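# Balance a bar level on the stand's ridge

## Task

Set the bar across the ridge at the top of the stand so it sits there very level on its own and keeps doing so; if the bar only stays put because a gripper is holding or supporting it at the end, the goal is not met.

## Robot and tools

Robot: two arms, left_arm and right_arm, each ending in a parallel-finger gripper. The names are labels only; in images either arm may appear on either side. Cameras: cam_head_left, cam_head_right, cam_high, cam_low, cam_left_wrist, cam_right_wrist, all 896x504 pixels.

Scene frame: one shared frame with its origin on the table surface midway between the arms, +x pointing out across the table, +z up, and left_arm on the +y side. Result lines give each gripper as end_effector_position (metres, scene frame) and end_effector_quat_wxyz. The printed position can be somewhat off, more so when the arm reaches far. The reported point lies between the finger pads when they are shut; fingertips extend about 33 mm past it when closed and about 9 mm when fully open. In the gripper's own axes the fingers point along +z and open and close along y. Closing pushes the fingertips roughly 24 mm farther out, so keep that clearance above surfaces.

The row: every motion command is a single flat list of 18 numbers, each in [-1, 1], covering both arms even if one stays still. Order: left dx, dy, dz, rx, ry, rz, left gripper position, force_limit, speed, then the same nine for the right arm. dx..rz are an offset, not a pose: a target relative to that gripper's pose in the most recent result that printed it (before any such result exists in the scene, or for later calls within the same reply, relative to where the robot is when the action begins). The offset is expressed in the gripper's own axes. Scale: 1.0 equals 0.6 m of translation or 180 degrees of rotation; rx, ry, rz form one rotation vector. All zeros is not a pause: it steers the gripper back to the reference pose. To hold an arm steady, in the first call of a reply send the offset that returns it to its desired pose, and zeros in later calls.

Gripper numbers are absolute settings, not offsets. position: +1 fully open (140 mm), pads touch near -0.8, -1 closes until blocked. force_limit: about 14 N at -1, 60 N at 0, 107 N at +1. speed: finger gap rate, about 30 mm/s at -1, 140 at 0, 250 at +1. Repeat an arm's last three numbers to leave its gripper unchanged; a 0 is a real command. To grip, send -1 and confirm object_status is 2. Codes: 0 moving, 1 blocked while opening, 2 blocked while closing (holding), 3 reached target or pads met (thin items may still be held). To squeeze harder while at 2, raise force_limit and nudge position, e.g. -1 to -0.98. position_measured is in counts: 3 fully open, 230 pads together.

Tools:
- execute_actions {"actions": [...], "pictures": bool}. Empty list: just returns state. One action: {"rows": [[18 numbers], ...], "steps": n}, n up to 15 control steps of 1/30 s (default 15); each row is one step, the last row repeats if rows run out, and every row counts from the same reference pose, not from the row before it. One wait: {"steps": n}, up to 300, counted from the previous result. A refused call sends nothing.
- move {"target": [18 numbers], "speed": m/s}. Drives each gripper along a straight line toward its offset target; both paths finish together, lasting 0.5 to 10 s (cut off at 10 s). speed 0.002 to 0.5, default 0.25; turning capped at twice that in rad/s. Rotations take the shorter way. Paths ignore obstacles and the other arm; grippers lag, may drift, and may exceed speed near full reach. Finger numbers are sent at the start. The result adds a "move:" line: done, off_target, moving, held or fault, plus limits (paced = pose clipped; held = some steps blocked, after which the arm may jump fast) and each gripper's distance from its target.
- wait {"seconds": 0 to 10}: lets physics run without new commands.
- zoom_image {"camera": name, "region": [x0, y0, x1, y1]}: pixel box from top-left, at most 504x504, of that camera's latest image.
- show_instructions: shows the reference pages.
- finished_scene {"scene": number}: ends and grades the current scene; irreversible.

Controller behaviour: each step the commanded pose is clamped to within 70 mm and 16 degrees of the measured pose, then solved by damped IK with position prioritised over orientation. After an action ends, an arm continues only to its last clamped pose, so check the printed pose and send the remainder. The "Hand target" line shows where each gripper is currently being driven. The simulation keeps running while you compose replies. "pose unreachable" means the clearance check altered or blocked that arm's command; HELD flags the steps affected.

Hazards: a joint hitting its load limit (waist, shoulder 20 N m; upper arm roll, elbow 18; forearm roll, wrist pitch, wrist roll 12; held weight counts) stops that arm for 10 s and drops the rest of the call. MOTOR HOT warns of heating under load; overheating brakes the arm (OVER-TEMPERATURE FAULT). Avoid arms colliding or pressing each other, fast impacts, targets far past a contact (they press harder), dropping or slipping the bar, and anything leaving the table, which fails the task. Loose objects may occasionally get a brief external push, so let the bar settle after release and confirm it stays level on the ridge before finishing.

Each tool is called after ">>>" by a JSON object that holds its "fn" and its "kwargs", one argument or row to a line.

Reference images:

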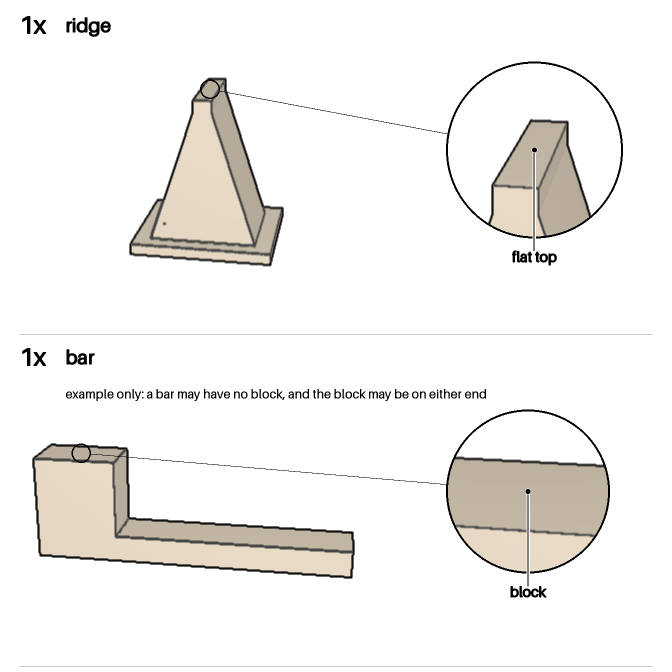

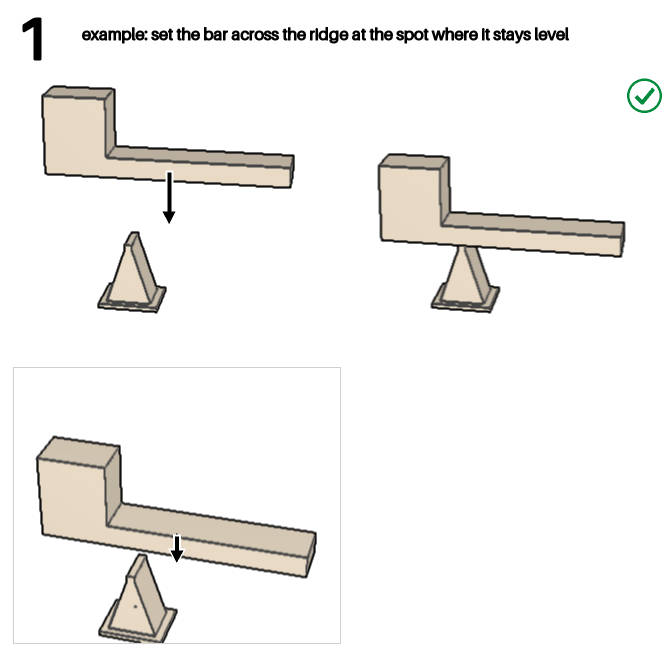

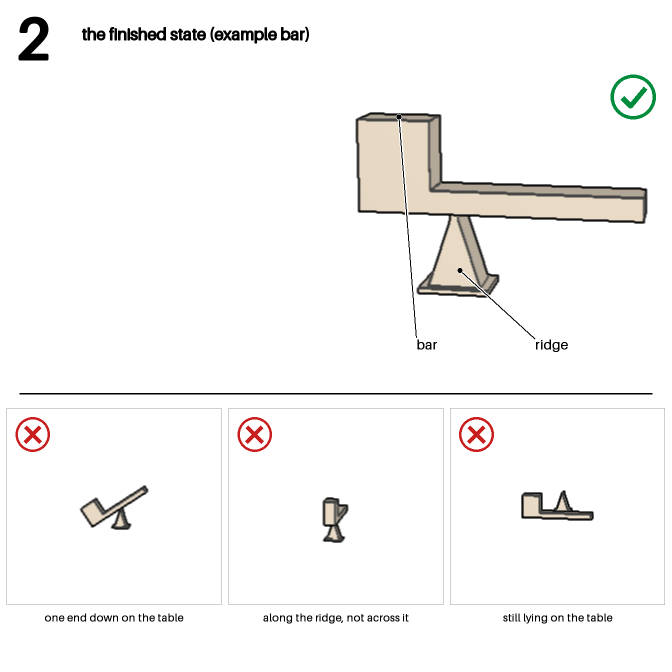

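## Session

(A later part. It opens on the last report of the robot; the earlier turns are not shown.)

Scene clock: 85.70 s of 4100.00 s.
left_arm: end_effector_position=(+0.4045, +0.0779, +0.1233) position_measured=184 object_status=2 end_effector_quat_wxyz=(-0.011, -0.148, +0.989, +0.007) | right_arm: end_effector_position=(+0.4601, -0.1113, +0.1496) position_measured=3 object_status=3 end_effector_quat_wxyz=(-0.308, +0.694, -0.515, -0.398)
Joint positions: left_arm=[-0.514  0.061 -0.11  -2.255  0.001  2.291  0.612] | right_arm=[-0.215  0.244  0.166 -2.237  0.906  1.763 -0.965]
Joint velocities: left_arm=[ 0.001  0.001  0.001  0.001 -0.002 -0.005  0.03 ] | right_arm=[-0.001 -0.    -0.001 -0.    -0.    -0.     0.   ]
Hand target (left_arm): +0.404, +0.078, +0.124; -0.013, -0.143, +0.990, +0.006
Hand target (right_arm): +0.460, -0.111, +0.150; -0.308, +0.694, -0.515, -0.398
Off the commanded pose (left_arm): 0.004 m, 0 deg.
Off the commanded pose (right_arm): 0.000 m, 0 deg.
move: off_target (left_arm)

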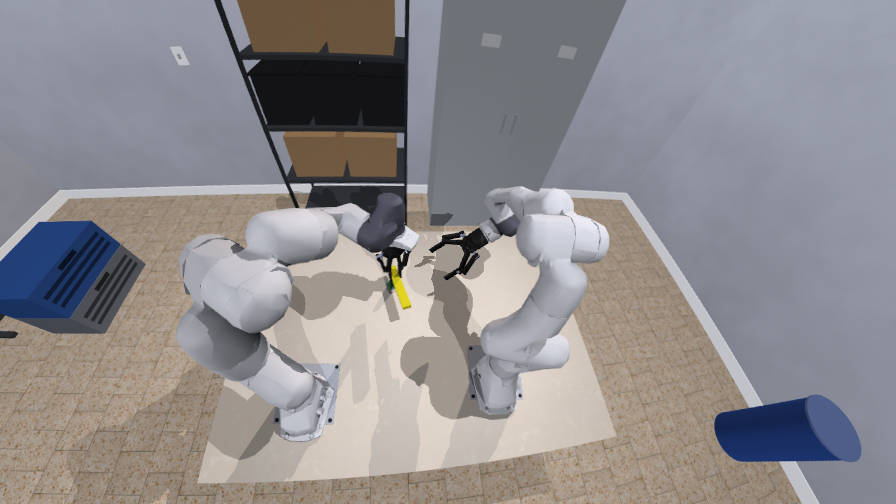

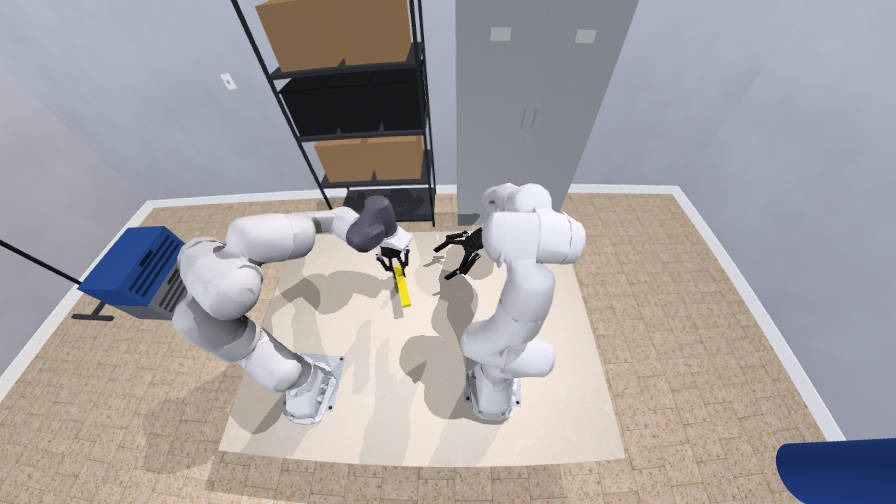

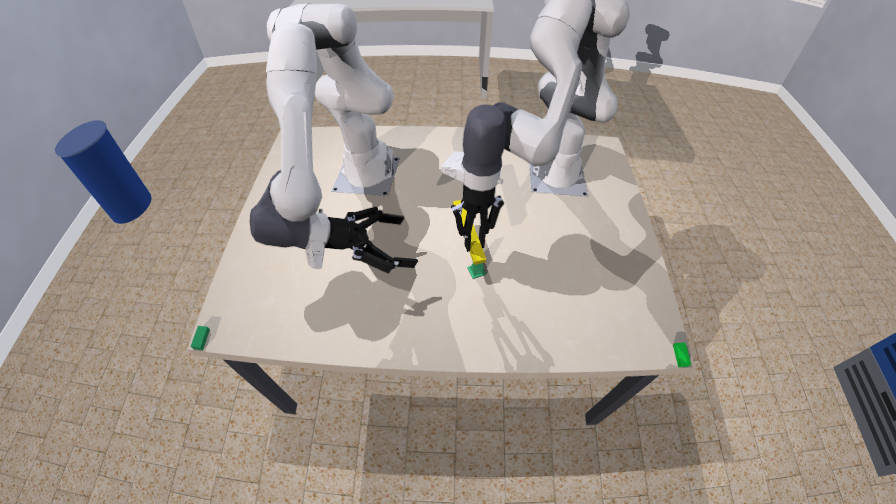

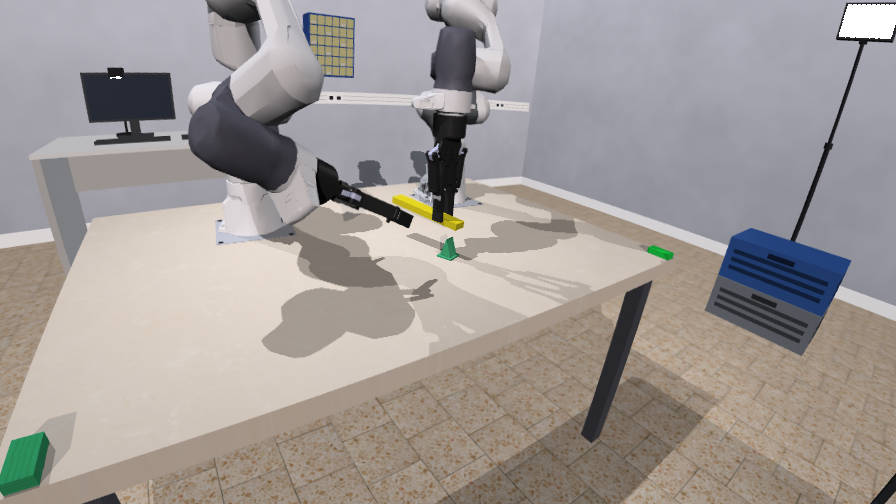

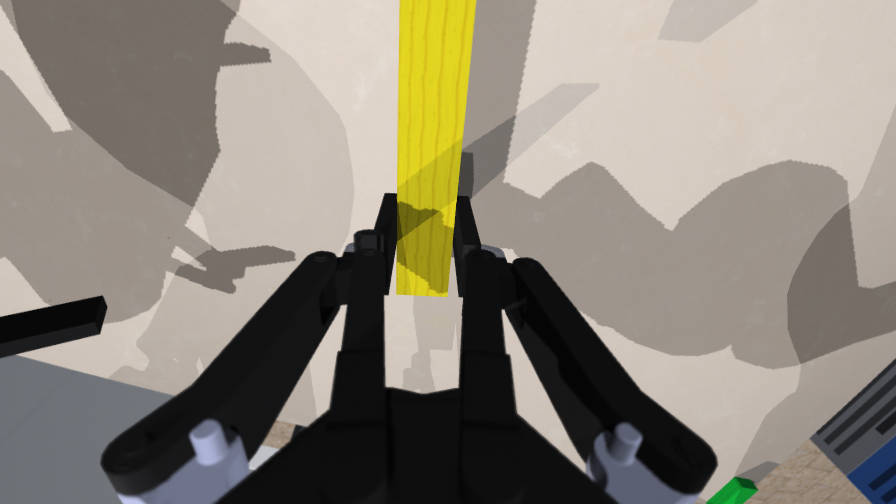

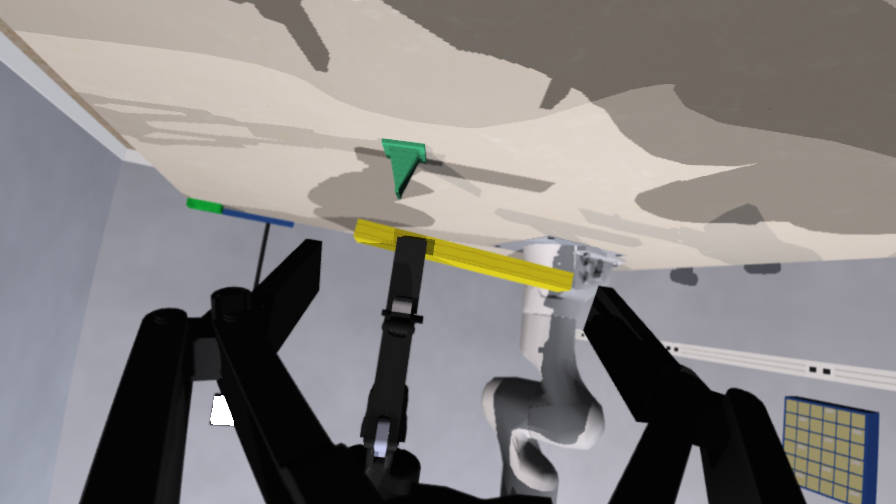

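>>> {"fn": "move", "kwargs": {
  "target": [-0.11,0.005,0.03,0,-0.025,0,-1,-0.3,0,0.057,-0.032,0.285,0,0,0,1,0,0],
  "speed": 0.15
}}

Scene clock: 92.50 s of 4100.00 s.
left_arm: end_effector_position=(+0.4645, +0.1005, +0.1032) position_measured=184 object_status=2 end_effector_quat_wxyz=(+0.026, -0.147, +0.989, +0.013) | right_arm: end_effector_position=(+0.4368, +0.0217, +0.0353) position_measured=3 object_status=3 end_effector_quat_wxyz=(-0.304, +0.691, -0.519, -0.402)
Joint positions: left_arm=[-0.487  0.158 -0.064 -2.196  0.092  2.372  0.622] | right_arm=[-0.028  0.482  0.289 -2.269  1.146  2.096 -1.08 ]
Joint velocities: left_arm=[ 0.    -0.001  0.    -0.001  0.001  0.002  0.   ] | right_arm=[-0.     0.001  0.    -0.001  0.003  0.01  -0.019]
Hand target (left_arm): +0.467, +0.101, +0.104; +0.028, -0.148, +0.989, +0.013
Hand target (right_arm): +0.438, +0.022, +0.035; -0.307, +0.693, -0.517, -0.399
Off the commanded pose (left_arm): 0.002 m, 0 deg.
Off the commanded pose (right_arm): 0.007 m, 1 deg.
After step 90, 2.03 s passed at rest.
move: off_target (right_arm)

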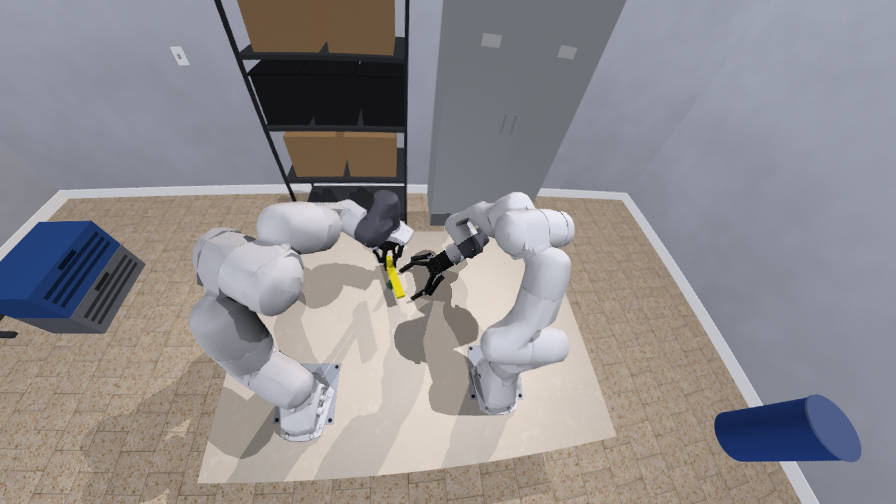

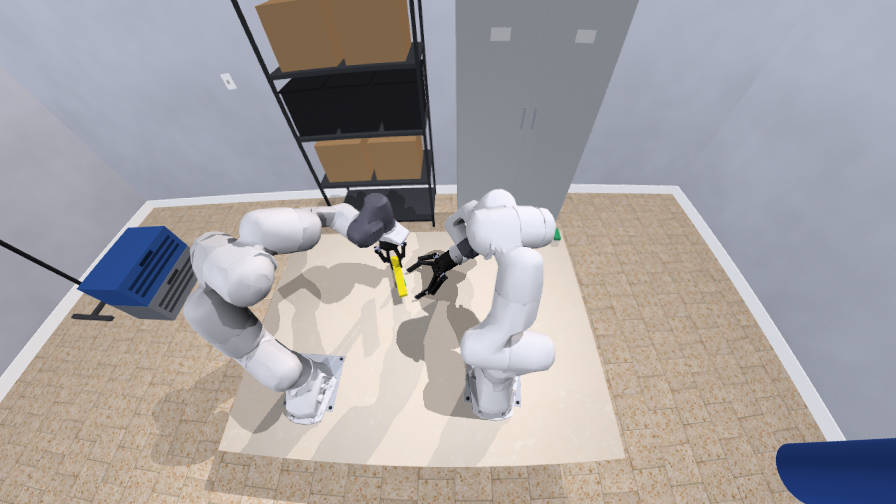

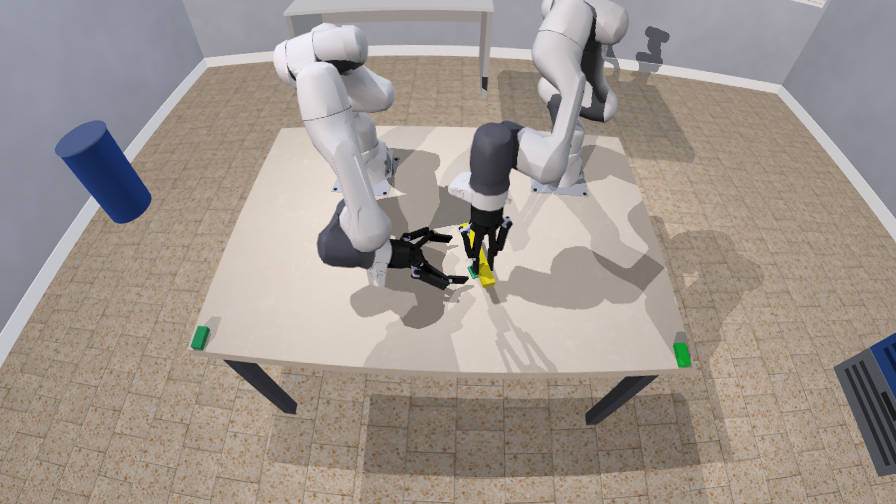

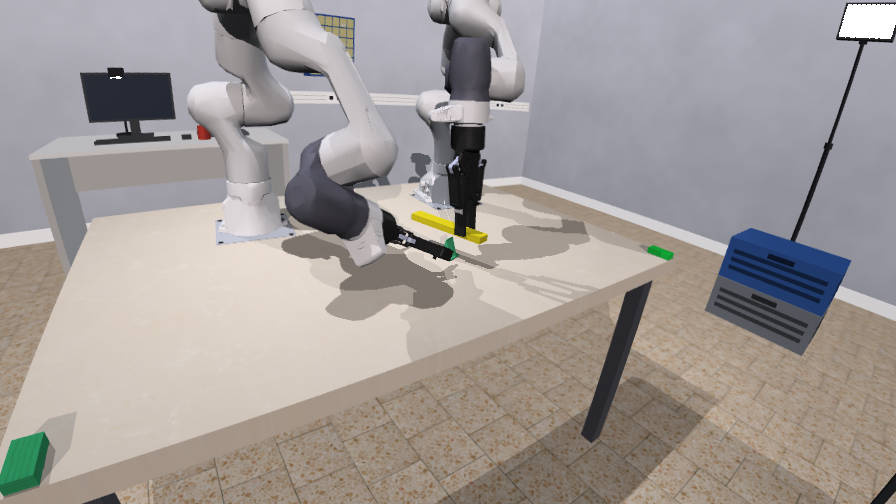

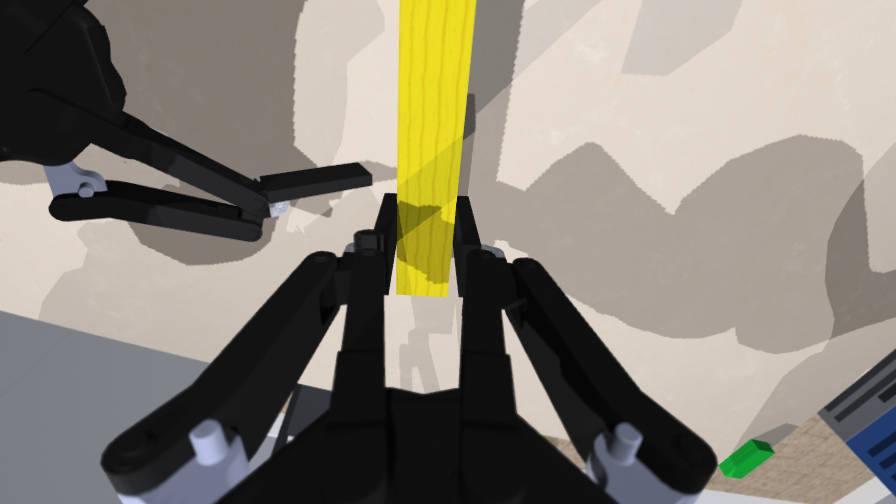

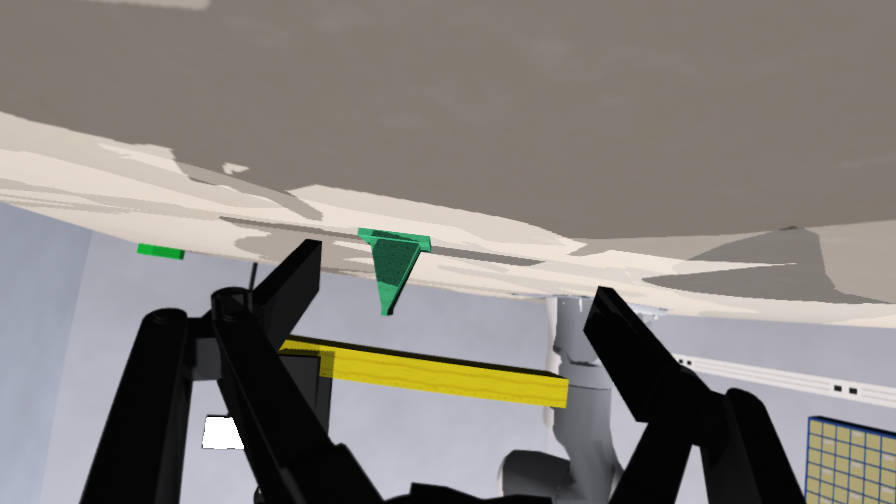

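>>> {"fn": "move", "kwargs": {
  "target": [-0.025,0,0,0,0,0,-1,-0.3,0,0,-0.063,0,0,0,0,1,0,0],
  "speed": 0.1
}}

>>> {"fn": "move", "kwargs": {
  "target": [0,0,0,0,0,0,-1,-0.3,0,-0.04,0,0.07,0,0,0,1,0,0],
  "speed": 0.05
}}

>>> {"fn": "zoom_image", "kwargs": {
  "camera": "cam_low",
  "region": [360, 180, 540, 290]
}}

Scene clock: 98.00 s of 4100.00 s.
left_arm: end_effector_position=(+0.4784, +0.1044, +0.1039) position_measured=184 object_status=2 end_effector_quat_wxyz=(+0.026, -0.150, +0.988, +0.013) | right_arm: end_effector_position=(+0.4736, +0.0329, +0.0350) position_measured=3 object_status=3 end_effector_quat_wxyz=(-0.309, +0.694, -0.514, -0.398)
Joint positions: left_arm=[-0.473  0.181 -0.059 -2.163  0.092  2.364  0.637] | right_arm=[-0.009  0.55   0.285 -2.15   1.12   2.092 -1.037]
Joint velocities: left_arm=[ 0.002  0.     0.     0.002 -0.001 -0.005  0.013] | right_arm=[ 0.002  0.006 -0.002  0.009 -0.009 -0.007  0.044]
Hand target (left_arm): +0.479, +0.105, +0.104; +0.026, -0.147, +0.989, +0.013
Hand target (right_arm): +0.473, +0.033, +0.035; -0.304, +0.691, -0.519, -0.402
Off the commanded pose (left_arm): 0.001 m, 0 deg.
Off the commanded pose (right_arm): 0.001 m, 1 deg.
After step 90, 1.73 s passed at rest.
move: done

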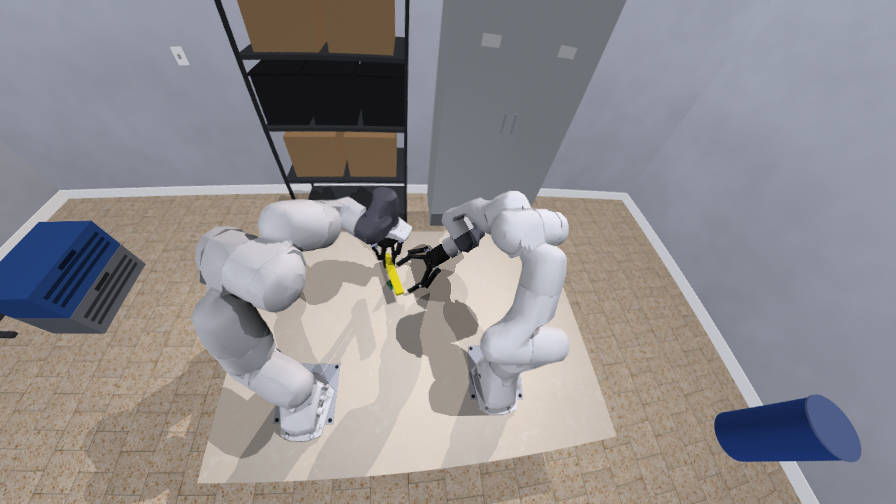

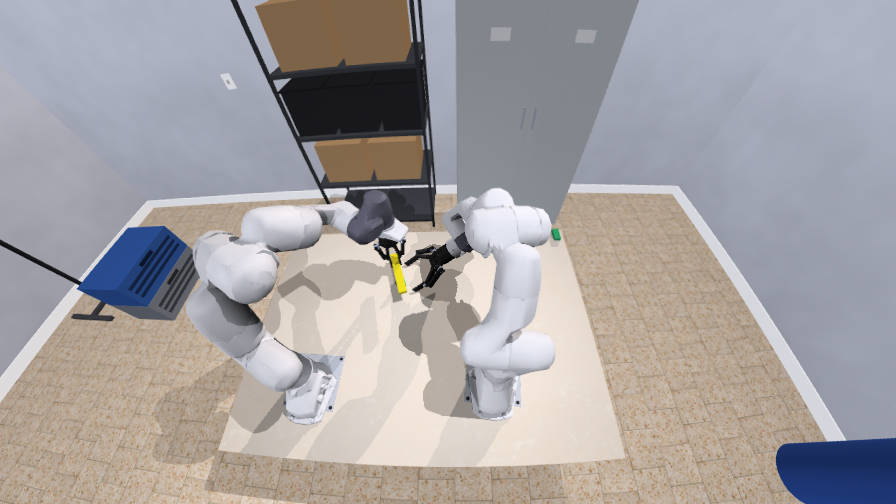

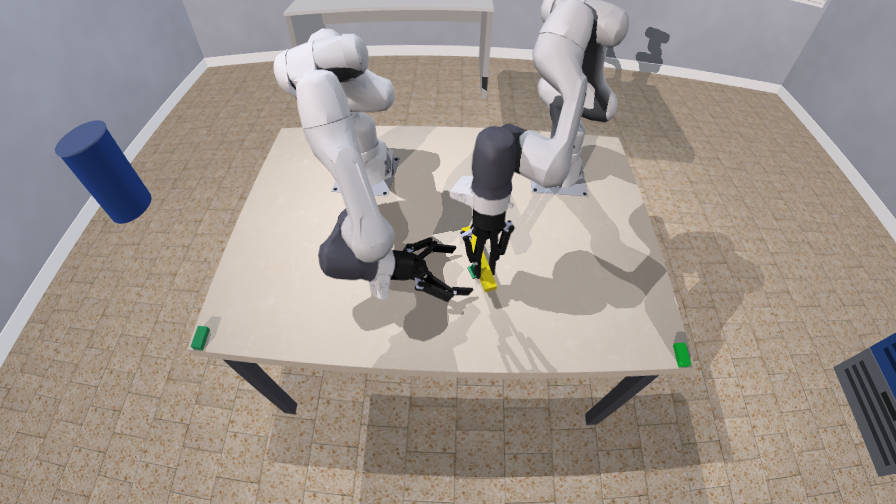

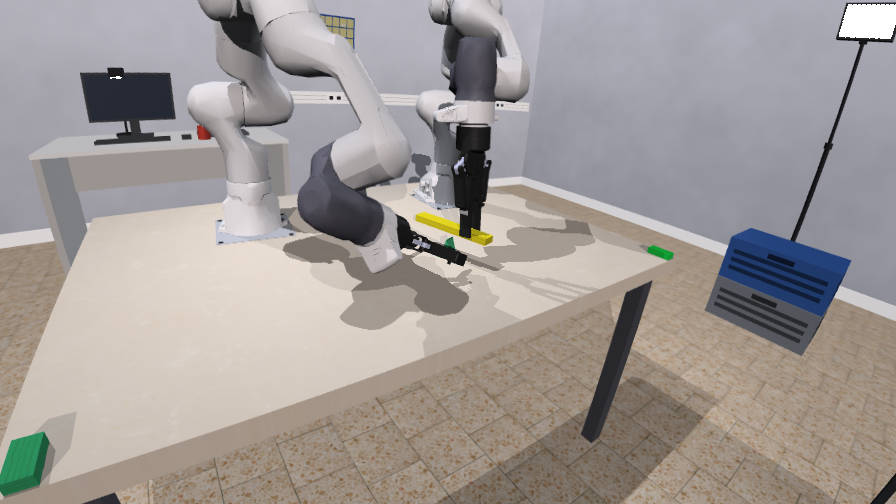

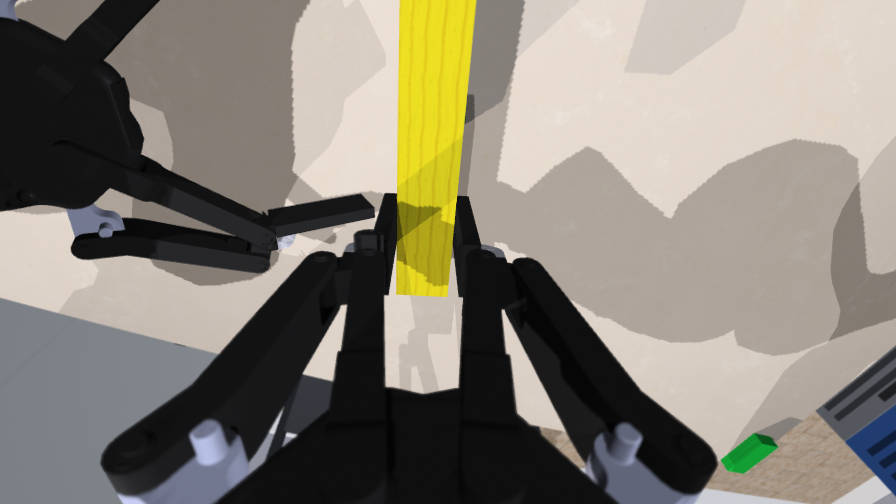

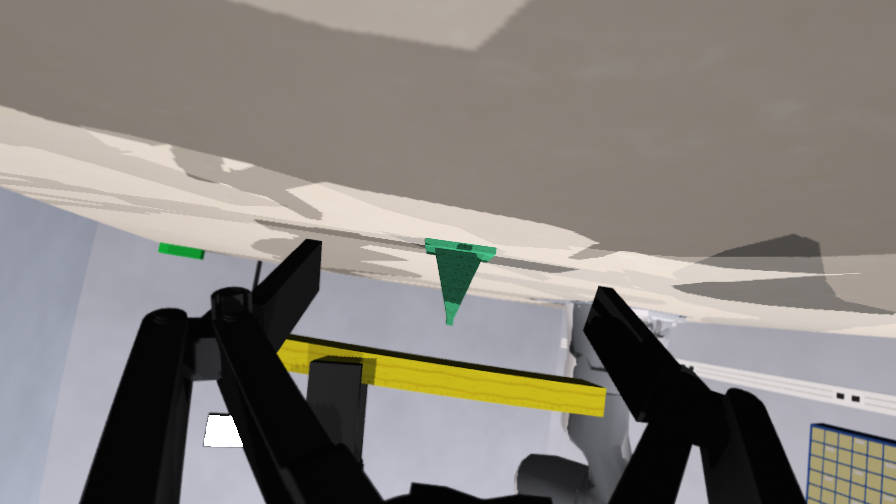

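Scene clock: 99.27 s of 4100.00 s.
left_arm: end_effector_position=(+0.4784, +0.1044, +0.1039) position_measured=184 object_status=2 end_effector_quat_wxyz=(+0.026, -0.150, +0.988, +0.013) | right_arm: end_effector_position=(+0.4585, +0.0796, +0.0365) position_measured=3 object_status=3 end_effector_quat_wxyz=(-0.310, +0.695, -0.511, -0.400)
Joint positions: left_arm=[-0.473  0.181 -0.059 -2.163  0.092  2.364  0.637] | right_arm=[ 0.049  0.548  0.329 -2.165  1.193  2.152 -1.036]
Joint velocities: left_arm=[-0.001 -0.     0.002 -0.001  0.001 -0.     0.   ] | right_arm=[-0.    -0.002  0.001  0.     0.009  0.013 -0.001]
Hand target (left_arm): +0.478, +0.104, +0.104; +0.026, -0.150, +0.988, +0.013
Hand target (right_arm): +0.459, +0.080, +0.036; -0.309, +0.694, -0.514, -0.399
Off the commanded pose (left_arm): 0.000 m, 0 deg.
Off the commanded pose (right_arm): 0.002 m, 0 deg.
move: done

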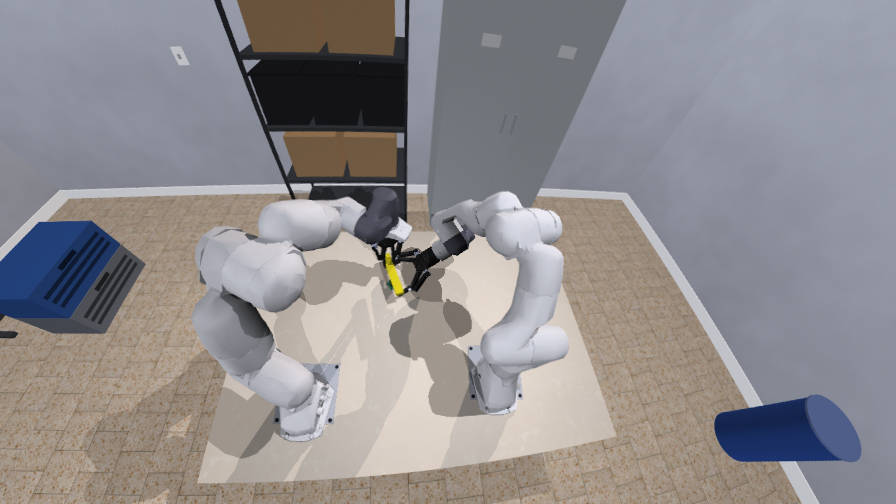

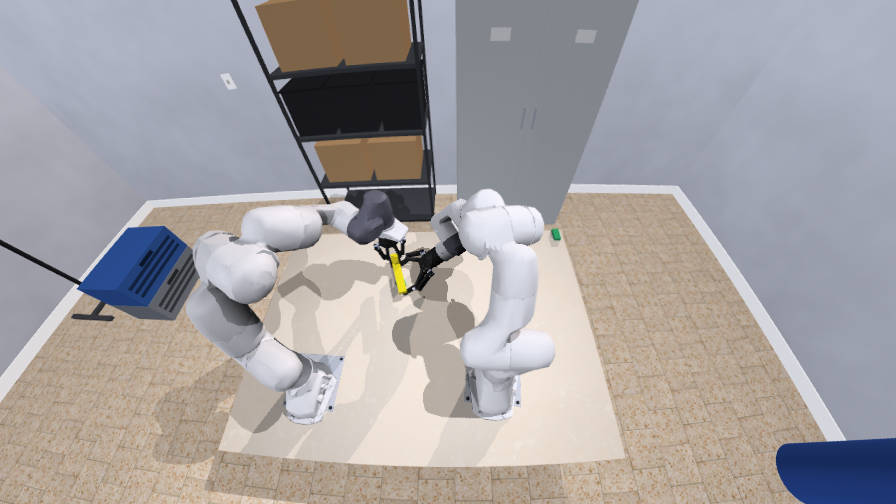

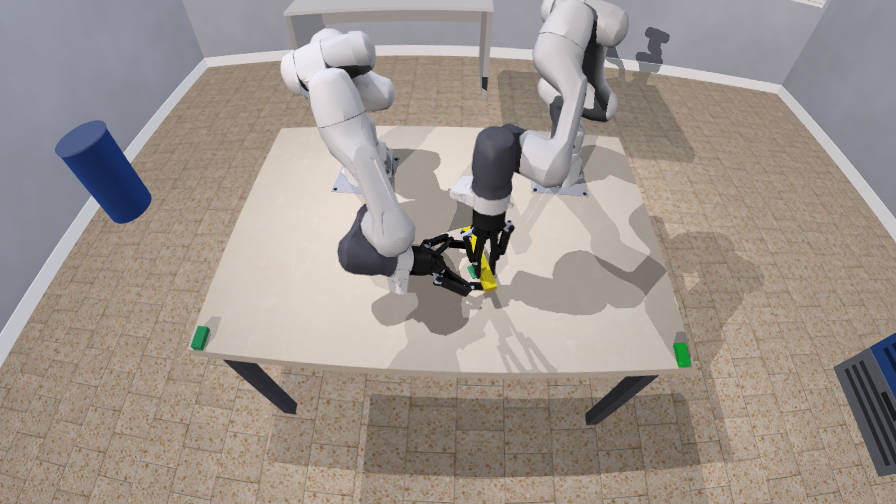

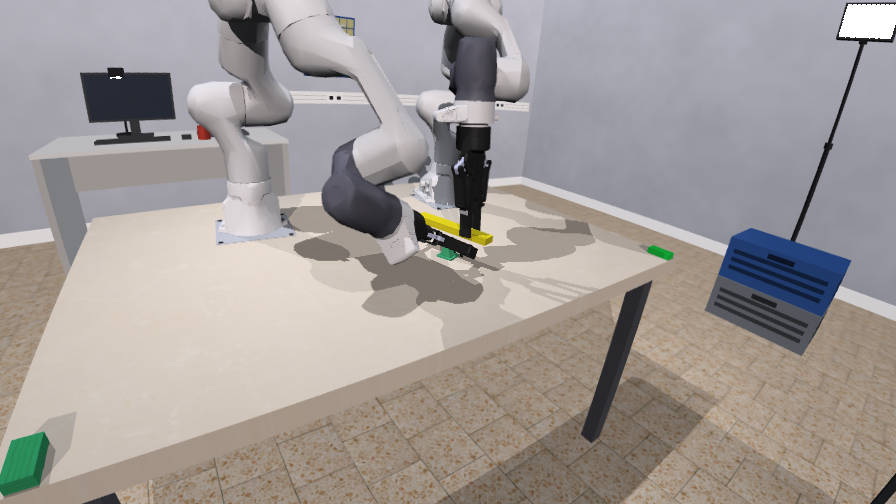

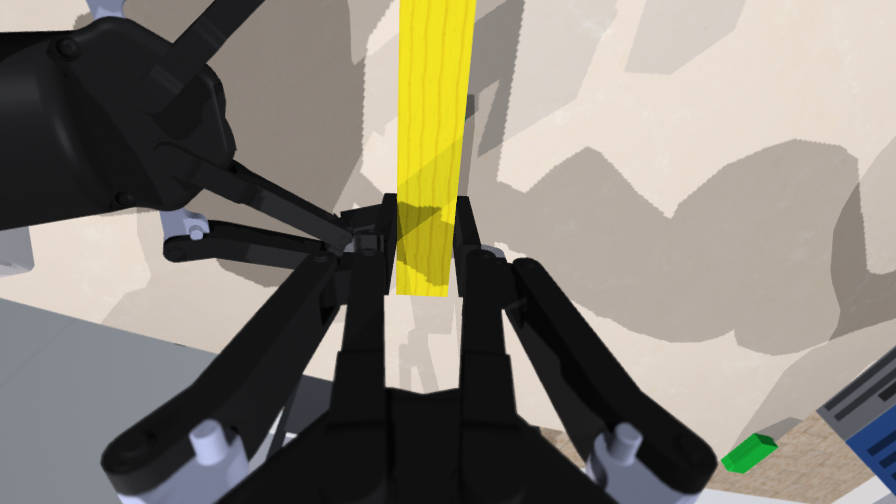

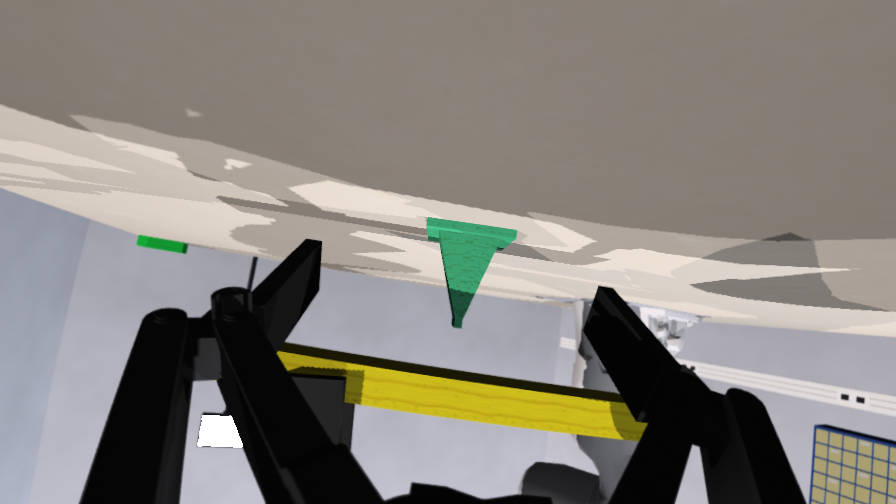

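Region (360, 180, 540, 290) of cam_low's 896x504 image, scaled by 2.800, with more detail than that image has.

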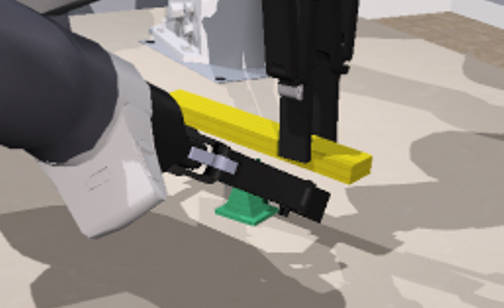

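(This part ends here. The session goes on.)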